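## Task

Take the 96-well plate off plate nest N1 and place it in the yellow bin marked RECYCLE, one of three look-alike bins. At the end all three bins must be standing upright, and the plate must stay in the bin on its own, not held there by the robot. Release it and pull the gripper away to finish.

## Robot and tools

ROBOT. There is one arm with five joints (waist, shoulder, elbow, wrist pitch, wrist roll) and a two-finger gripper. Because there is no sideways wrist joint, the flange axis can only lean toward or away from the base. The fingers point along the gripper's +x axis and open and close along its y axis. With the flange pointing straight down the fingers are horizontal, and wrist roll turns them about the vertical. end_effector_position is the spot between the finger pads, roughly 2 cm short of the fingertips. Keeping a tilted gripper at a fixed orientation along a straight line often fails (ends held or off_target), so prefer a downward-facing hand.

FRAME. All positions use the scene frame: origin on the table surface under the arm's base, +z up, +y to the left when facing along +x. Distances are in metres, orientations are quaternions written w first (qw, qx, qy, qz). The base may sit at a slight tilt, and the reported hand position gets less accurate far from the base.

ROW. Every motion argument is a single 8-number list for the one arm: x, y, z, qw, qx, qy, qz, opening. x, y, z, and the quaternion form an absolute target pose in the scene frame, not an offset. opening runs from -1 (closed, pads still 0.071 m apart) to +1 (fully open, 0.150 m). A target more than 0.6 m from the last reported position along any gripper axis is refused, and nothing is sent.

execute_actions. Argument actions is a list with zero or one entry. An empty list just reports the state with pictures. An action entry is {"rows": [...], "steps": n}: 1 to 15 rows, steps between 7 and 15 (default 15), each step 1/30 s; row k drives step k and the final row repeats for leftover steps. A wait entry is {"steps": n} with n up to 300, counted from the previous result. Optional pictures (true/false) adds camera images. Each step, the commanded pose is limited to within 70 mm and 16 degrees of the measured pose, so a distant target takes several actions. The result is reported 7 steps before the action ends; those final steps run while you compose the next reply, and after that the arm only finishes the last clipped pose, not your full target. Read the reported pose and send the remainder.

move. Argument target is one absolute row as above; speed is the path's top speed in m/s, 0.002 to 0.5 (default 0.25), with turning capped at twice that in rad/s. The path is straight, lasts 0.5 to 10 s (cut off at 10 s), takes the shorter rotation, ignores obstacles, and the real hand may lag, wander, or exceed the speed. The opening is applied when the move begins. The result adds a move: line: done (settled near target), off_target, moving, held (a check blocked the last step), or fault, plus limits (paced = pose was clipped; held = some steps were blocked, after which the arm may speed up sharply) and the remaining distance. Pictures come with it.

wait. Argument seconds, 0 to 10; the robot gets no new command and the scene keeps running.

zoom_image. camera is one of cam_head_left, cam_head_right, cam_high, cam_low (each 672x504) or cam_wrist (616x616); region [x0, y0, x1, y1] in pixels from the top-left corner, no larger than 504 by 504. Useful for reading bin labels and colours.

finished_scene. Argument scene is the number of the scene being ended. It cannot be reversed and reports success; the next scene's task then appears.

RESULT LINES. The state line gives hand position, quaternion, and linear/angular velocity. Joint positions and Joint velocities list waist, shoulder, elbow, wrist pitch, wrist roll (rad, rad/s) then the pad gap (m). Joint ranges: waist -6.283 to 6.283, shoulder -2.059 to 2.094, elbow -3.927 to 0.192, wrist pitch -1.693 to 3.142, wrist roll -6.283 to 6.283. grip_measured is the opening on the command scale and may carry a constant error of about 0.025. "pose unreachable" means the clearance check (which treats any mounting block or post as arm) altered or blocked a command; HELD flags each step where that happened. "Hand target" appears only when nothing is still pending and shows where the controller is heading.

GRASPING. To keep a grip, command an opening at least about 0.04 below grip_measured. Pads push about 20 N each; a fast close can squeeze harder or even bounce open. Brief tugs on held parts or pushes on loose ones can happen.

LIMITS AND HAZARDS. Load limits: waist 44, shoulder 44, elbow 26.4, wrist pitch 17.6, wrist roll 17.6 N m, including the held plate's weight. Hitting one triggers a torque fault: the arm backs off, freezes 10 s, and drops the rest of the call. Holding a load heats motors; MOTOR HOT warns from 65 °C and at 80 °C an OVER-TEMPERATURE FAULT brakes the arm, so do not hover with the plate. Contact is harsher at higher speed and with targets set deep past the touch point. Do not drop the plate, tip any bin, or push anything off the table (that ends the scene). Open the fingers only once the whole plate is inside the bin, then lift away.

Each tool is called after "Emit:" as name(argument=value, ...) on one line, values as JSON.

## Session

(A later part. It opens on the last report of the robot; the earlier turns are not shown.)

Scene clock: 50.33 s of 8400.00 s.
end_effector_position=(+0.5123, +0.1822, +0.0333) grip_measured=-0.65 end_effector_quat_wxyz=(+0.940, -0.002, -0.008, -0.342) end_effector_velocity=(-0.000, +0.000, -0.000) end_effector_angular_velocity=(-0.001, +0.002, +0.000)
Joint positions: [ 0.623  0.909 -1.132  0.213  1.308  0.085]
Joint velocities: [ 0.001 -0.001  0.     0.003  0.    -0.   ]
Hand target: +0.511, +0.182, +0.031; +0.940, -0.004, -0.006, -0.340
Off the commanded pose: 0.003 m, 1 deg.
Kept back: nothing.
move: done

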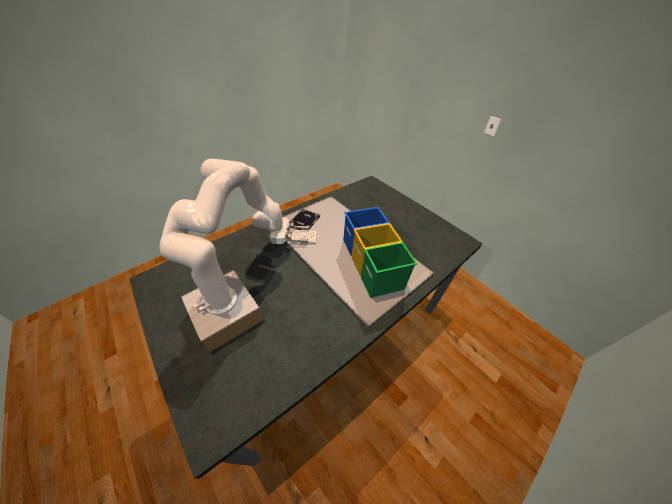

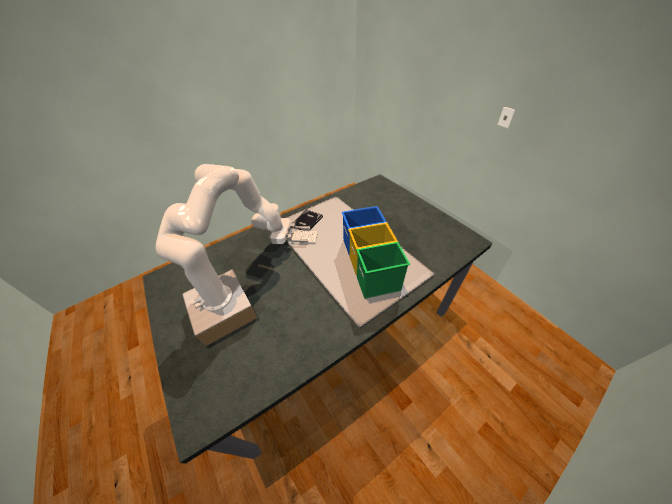

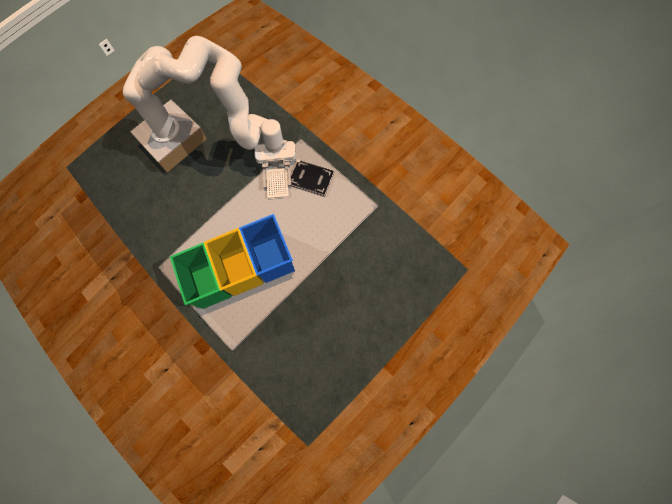

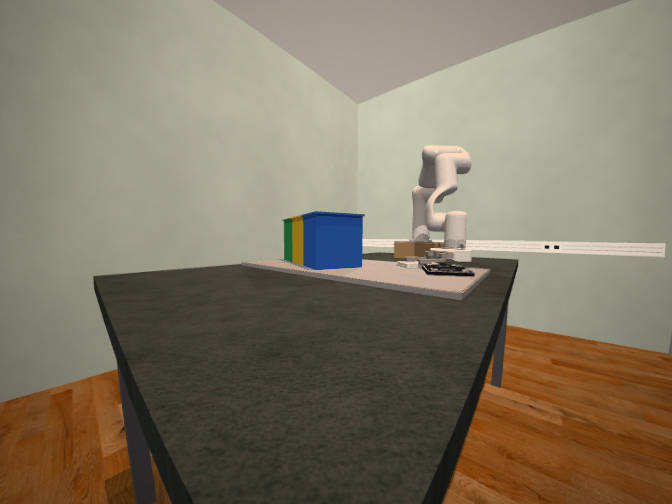

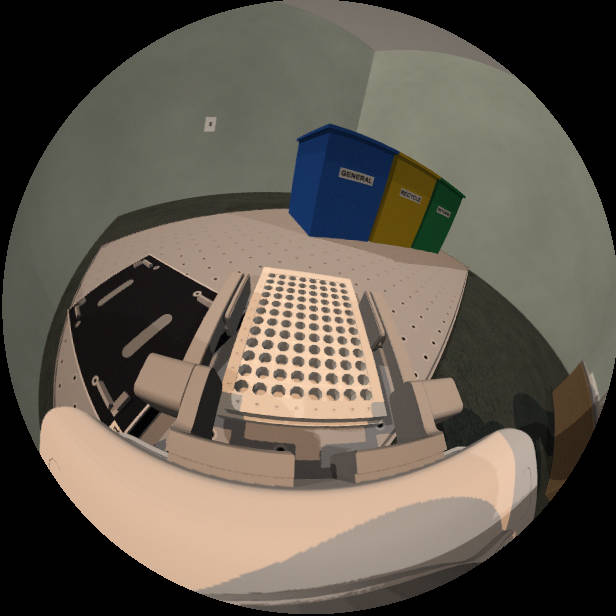

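Emit:
move(target=[0.512,0.182,0.20,0.94,0,0,-0.34,-0.9], speed=0.08)

Scene clock: 53.40 s of 8400.00 s.
end_effector_position=(+0.5120, +0.1820, +0.1998) grip_measured=-0.72 end_effector_quat_wxyz=(+0.940, -0.005, -0.006, -0.340) end_effector_velocity=(-0.000, -0.000, +0.002) end_effector_angular_velocity=(-0.001, +0.002, -0.001)
Joint positions: [ 0.618  0.424 -0.962  0.534  1.299  0.082]
Joint velocities: [-0.    -0.005  0.001  0.006  0.     0.   ]
Hand target: +0.512, +0.182, +0.200; +0.940, -0.004, -0.006, -0.340
Off the commanded pose: 0.000 m, 1 deg.
Kept back: nothing.
move: done

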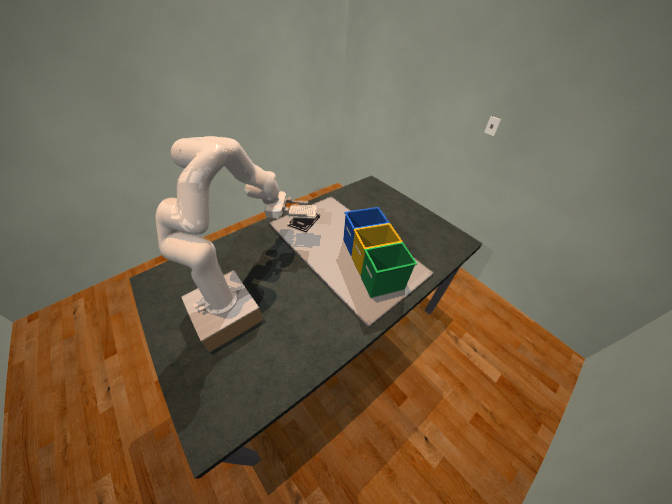

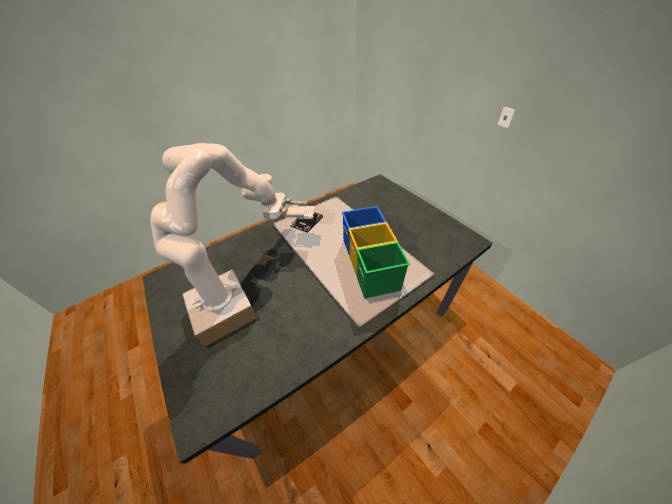

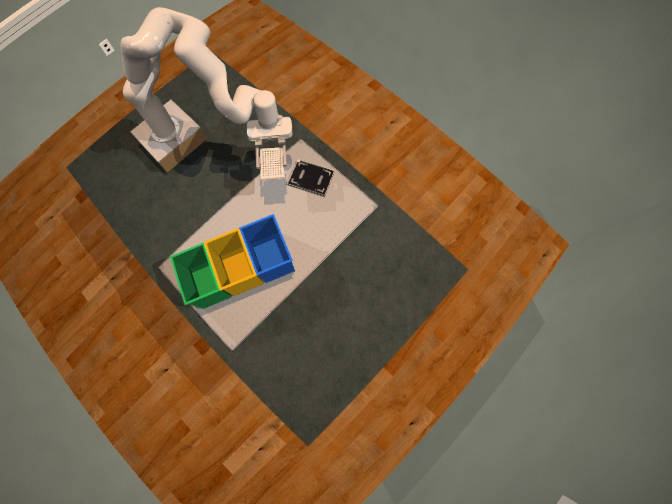

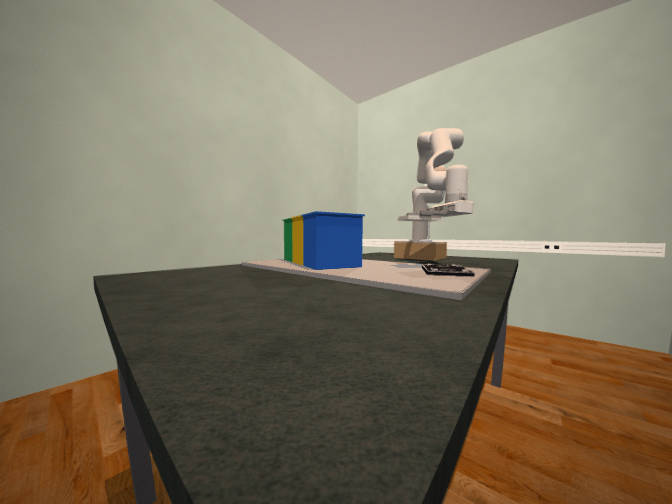

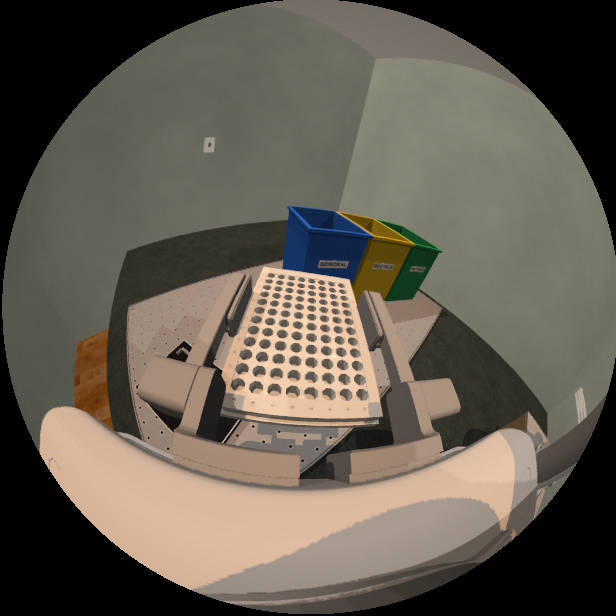

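Emit:
move(target=[0.50,0.0,0.36,0.64,0,0,0.77,-0.9], speed=0.08)

Emit:
move(target=[0.64,-0.19,0.36,0.135,-0.566,0.095,0.808,-0.9], speed=0.07)

Scene clock: 63.93 s of 8400.00 s.
end_effector_position=(+0.5042, +0.0630, +0.3045) grip_measured=-0.72 end_effector_quat_wxyz=(+0.900, -0.008, +0.001, +0.435) end_effector_velocity=(-0.000, -0.000, +0.000) end_effector_angular_velocity=(+0.000, +0.002, +0.008)
Joint positions: [-0.123 -0.008 -0.739  0.747 -1.036  0.082]
Joint velocities: [-0.002  0.002 -0.005  0.004 -0.011 -0.   ]
Hand target: +0.504, +0.063, +0.305; +0.900, -0.008, +0.001, +0.435
Off the commanded pose: 0.084 m, 49 deg.
Kept back: nothing.
move: off_target (path cut at 10 s)

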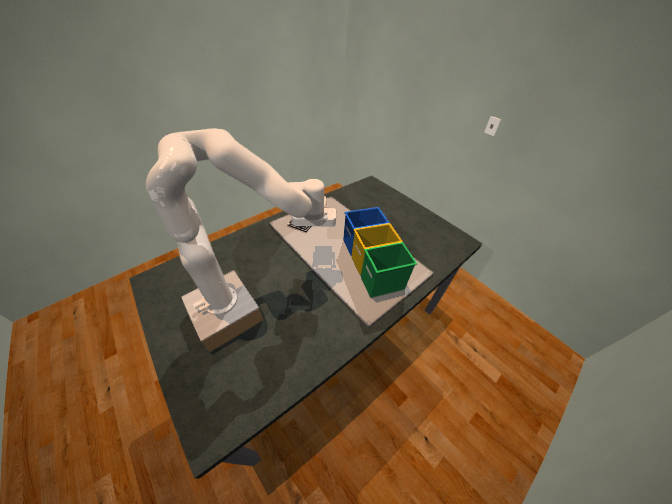

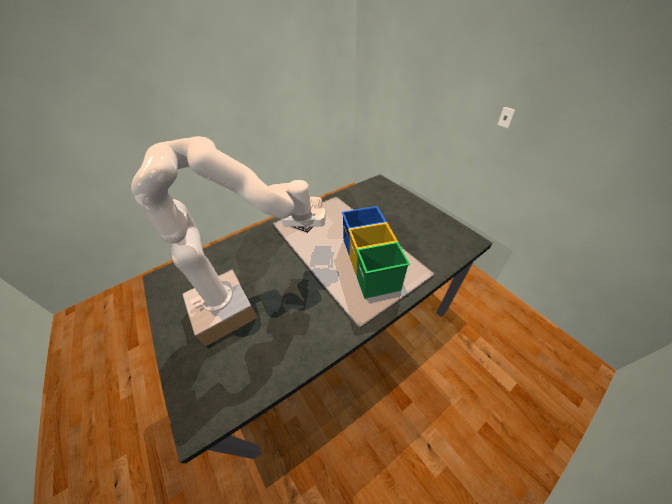

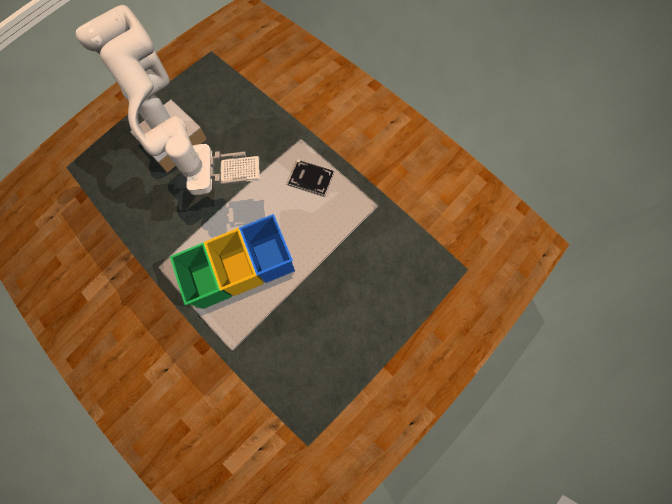

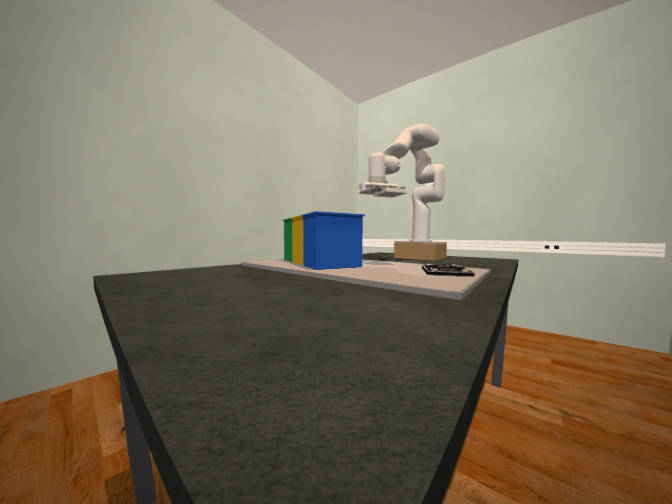

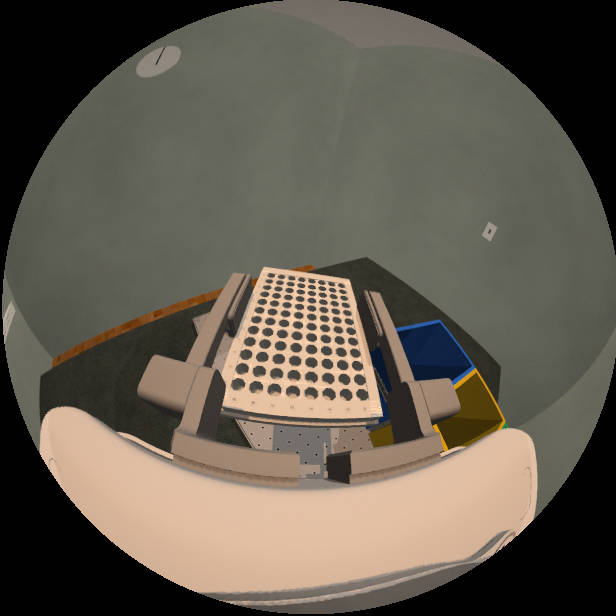

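Scene clock: 74.27 s of 8400.00 s.
end_effector_position=(+0.5925, -0.1020, +0.3402) grip_measured=-0.72 end_effector_quat_wxyz=(+0.444, -0.396, -0.065, +0.801) end_effector_velocity=(+0.000, -0.001, +0.000) end_effector_angular_velocity=(-0.011, -0.008, +0.009)
Joint positions: [-0.32   0.511 -1.509  0.181 -2.456  0.082]
Joint velocities: [ 0.001 -0.001  0.001 -0.011 -0.011 -0.   ]
Hand target: +0.593, -0.102, +0.340; +0.444, -0.397, -0.065, +0.801
Off the commanded pose: 0.102 m, 45 deg.
Kept back: nothing.
move: off_target (path cut at 10 s); limits=paced

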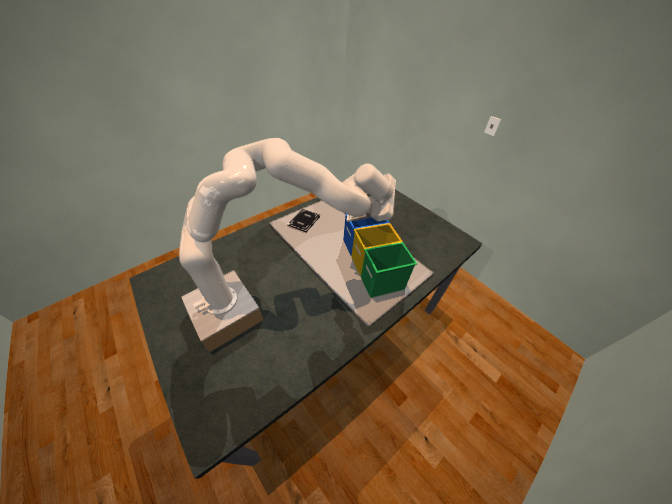

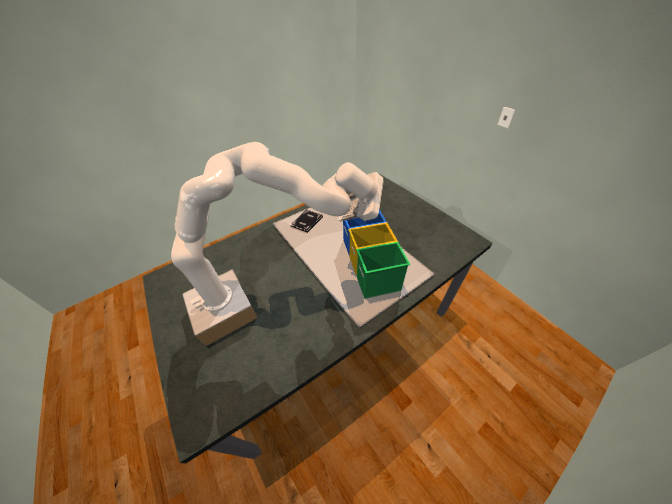

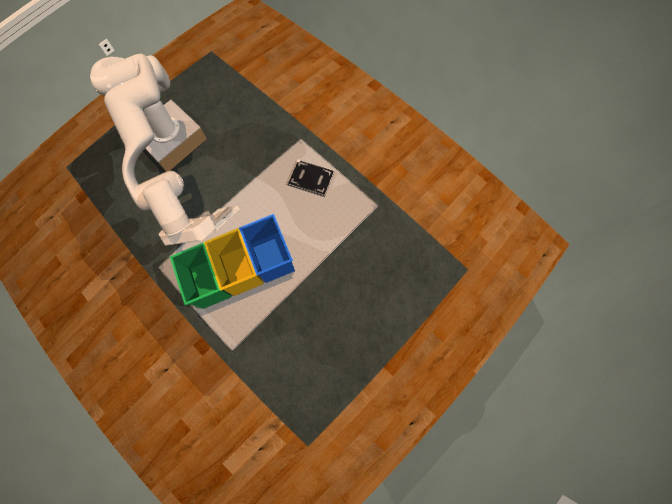

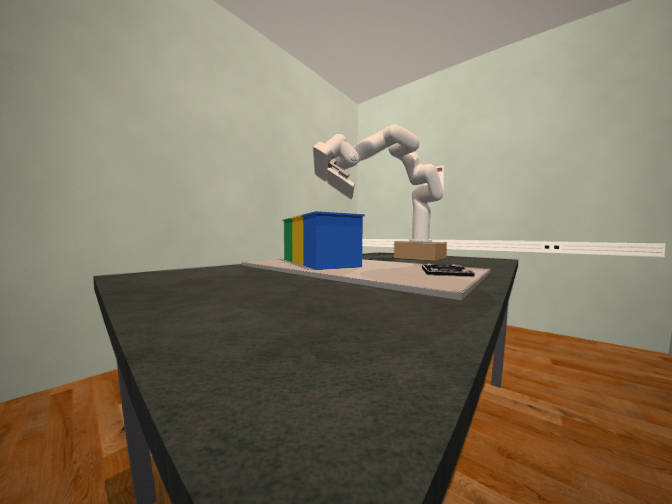

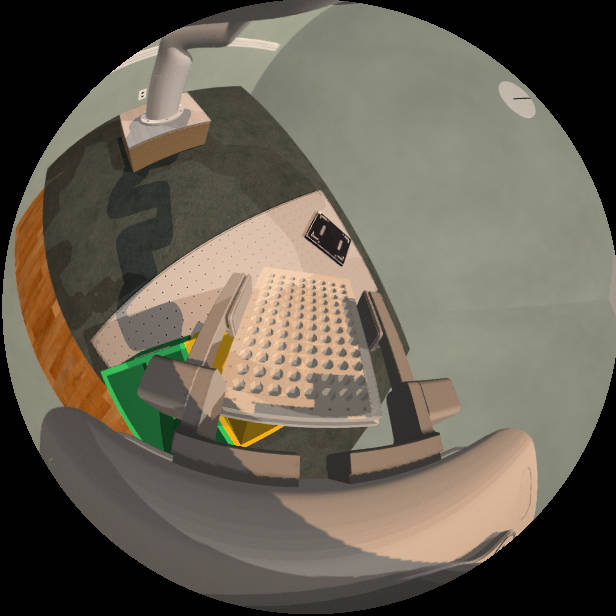

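Emit:
move(target=[0.68,-0.20,0.36,0.135,-0.566,0.095,0.808,-0.9], speed=0.07)

Scene clock: 80.37 s of 8400.00 s.
end_effector_position=(+0.6799, -0.2000, +0.3600) grip_measured=-0.72 end_effector_quat_wxyz=(+0.129, -0.568, +0.082, +0.809) end_effector_velocity=(+0.001, -0.003, +0.001) end_effector_angular_velocity=(-0.010, -0.003, +0.002)
Joint positions: [-0.284  0.857 -2.101  0.032 -3.112  0.082]
Joint velocities: [-0.001  0.005 -0.01  -0.    -0.009  0.   ]
Hand target: +0.680, -0.200, +0.360; +0.129, -0.568, +0.082, +0.809
Off the commanded pose: 0.000 m, 2 deg.
Kept back: nothing.
move: done

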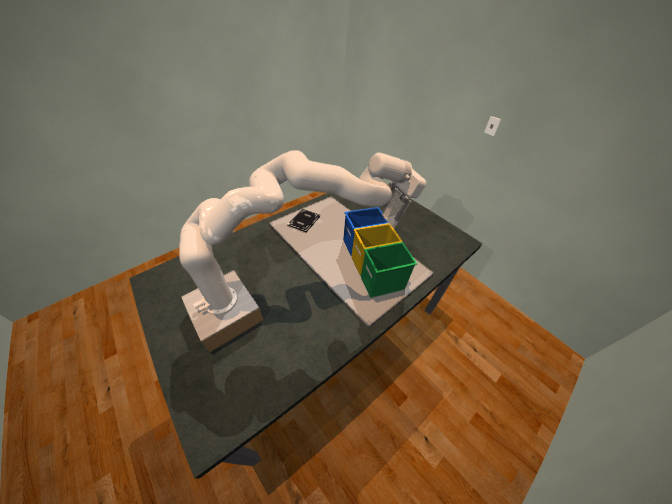

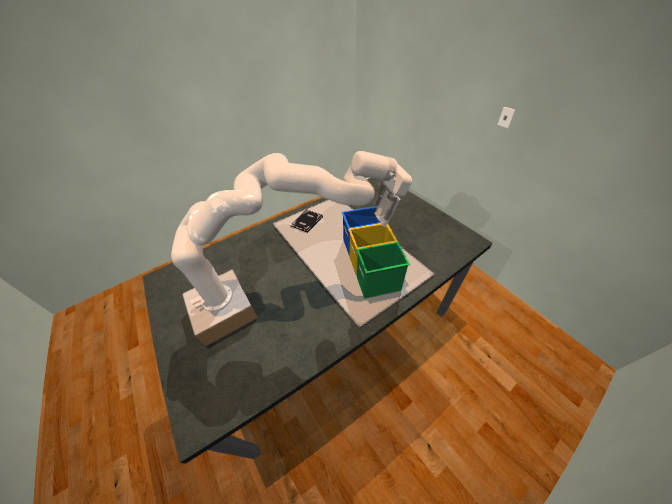

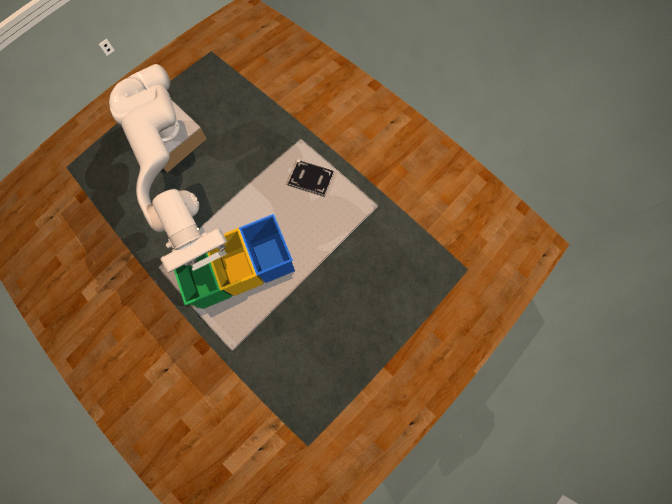

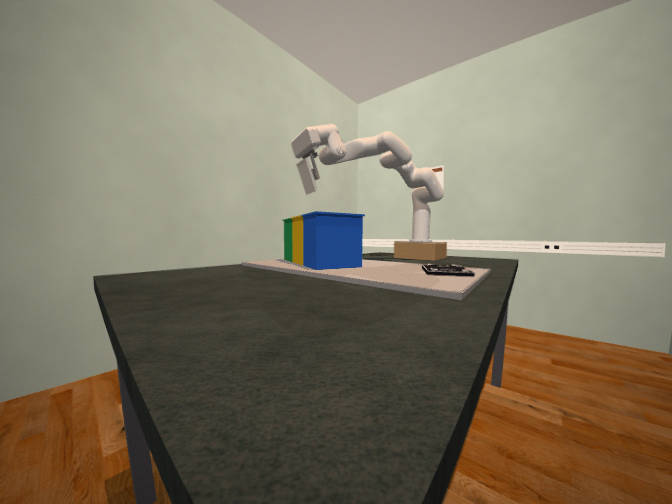

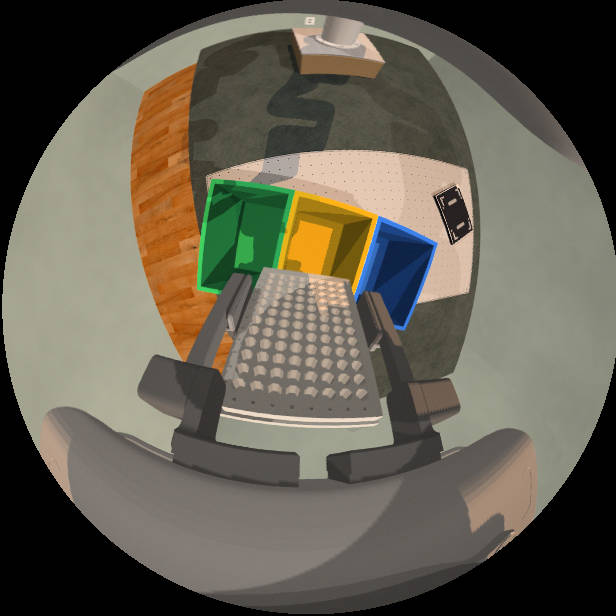

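Emit:
move(target=[0.685,-0.188,0.29,0.135,-0.566,0.095,0.808,-0.9], speed=0.05)

Scene clock: 82.37 s of 8400.00 s.
end_effector_position=(+0.6850, -0.1883, +0.2904) grip_measured=-0.72 end_effector_quat_wxyz=(+0.126, -0.569, +0.075, +0.810) end_effector_velocity=(+0.001, -0.000, +0.002) end_effector_angular_velocity=(-0.003, -0.008, +0.000)
Joint positions: [-0.267  0.93  -2.028 -0.115 -3.104  0.082]
Joint velocities: [ 0.    -0.    -0.003 -0.005 -0.     0.   ]
Hand target: +0.685, -0.188, +0.290; +0.126, -0.568, +0.074, +0.810
Off the commanded pose: 0.001 m, 3 deg.
Kept back: nothing.
move: off_target

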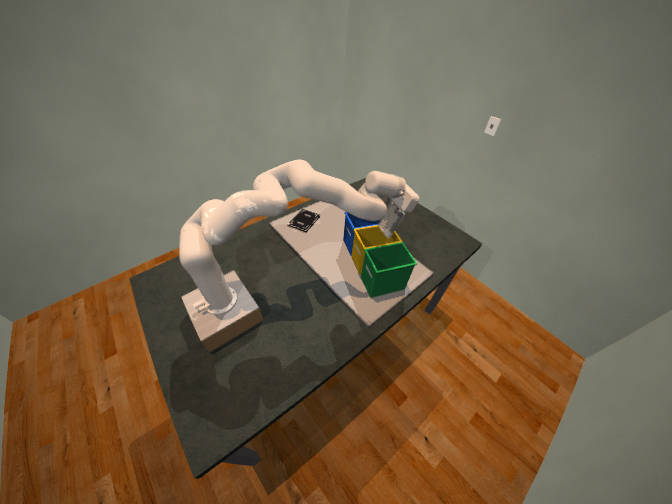

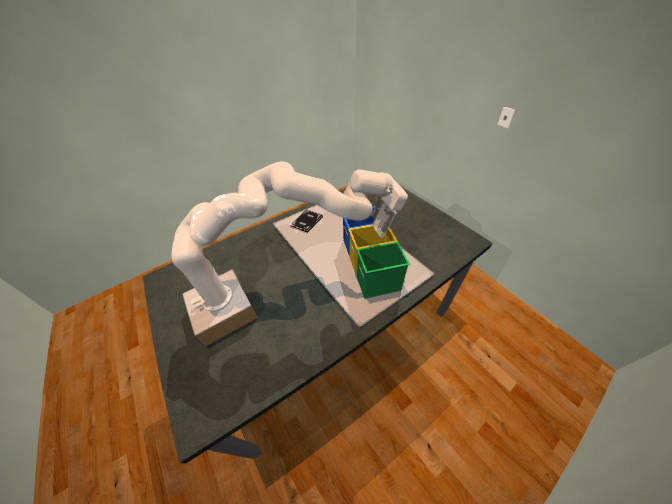

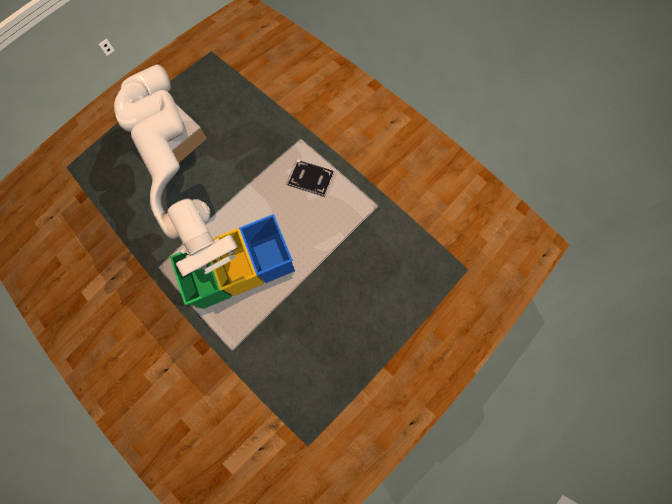

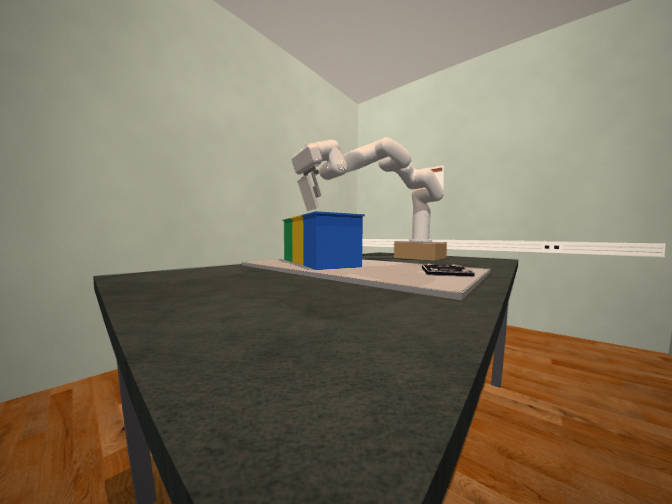

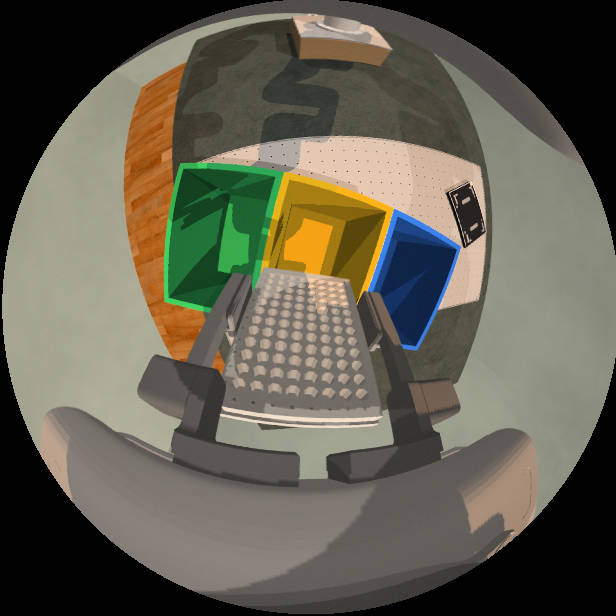

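Emit:
move(target=[0.71,-0.195,0.235,0.135,-0.566,0.095,0.808,-0.9], speed=0.04)

Scene clock: 84.47 s of 8400.00 s.
end_effector_position=(+0.7097, -0.1951, +0.2353) grip_measured=-0.72 end_effector_quat_wxyz=(+0.125, -0.569, +0.074, +0.809) end_effector_velocity=(+0.003, -0.001, +0.004) end_effector_angular_velocity=(-0.002, -0.004, -0.000)
Joint positions: [-0.265  1.169 -2.296 -0.087 -3.104  0.082]
Joint velocities: [-0.001  0.014 -0.036  0.017 -0.001  0.   ]
Hand target: +0.710, -0.195, +0.235; +0.125, -0.569, +0.074, +0.810
Off the commanded pose: 0.000 m, 3 deg.
Kept back: nothing.
move: off_target

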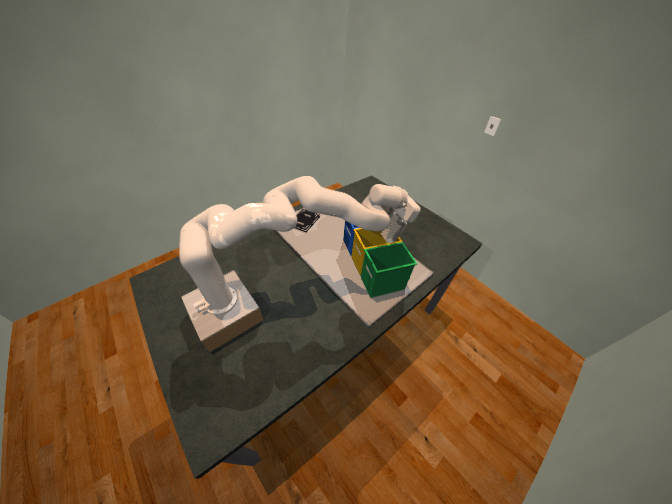

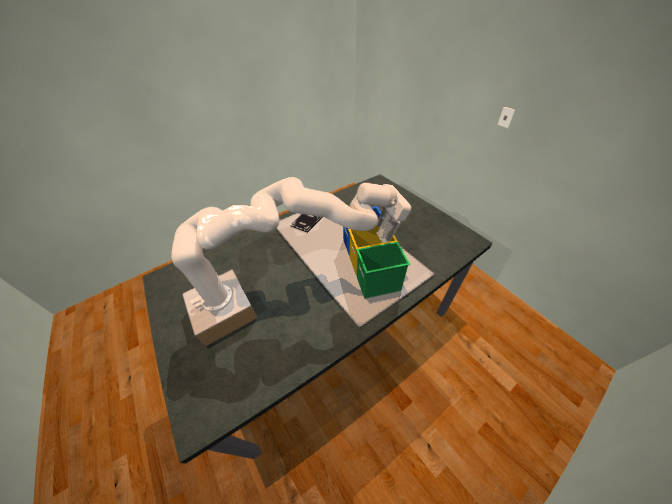

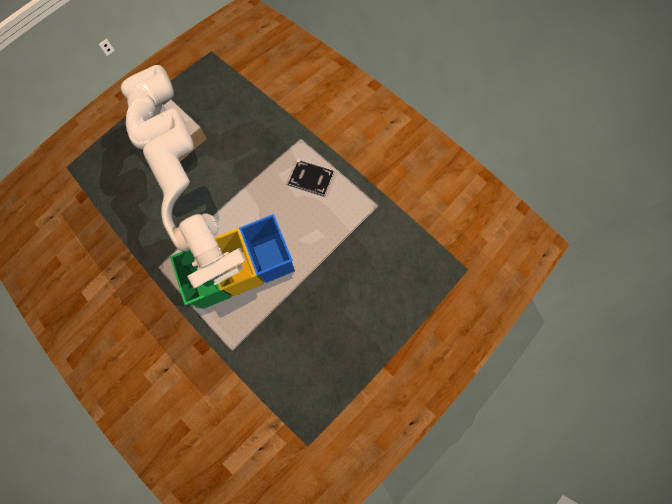

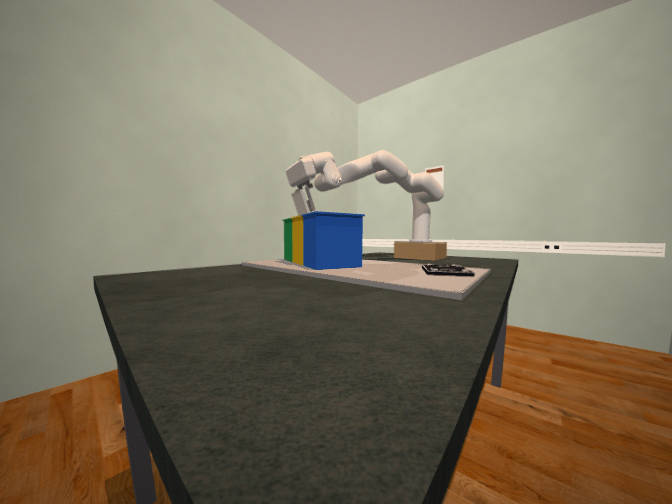

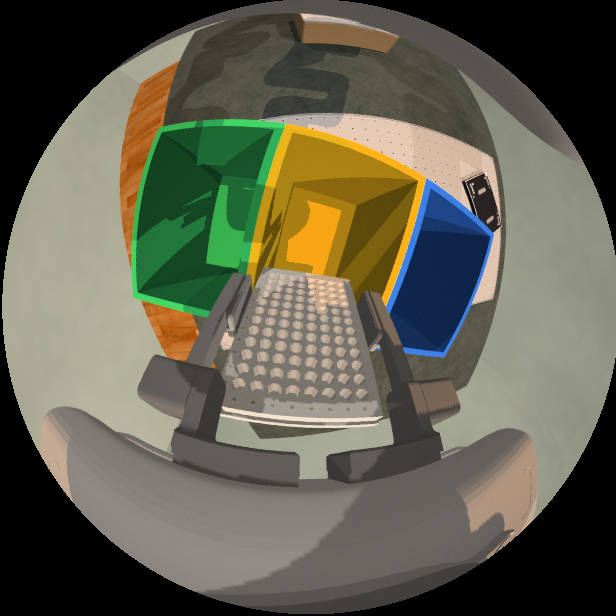

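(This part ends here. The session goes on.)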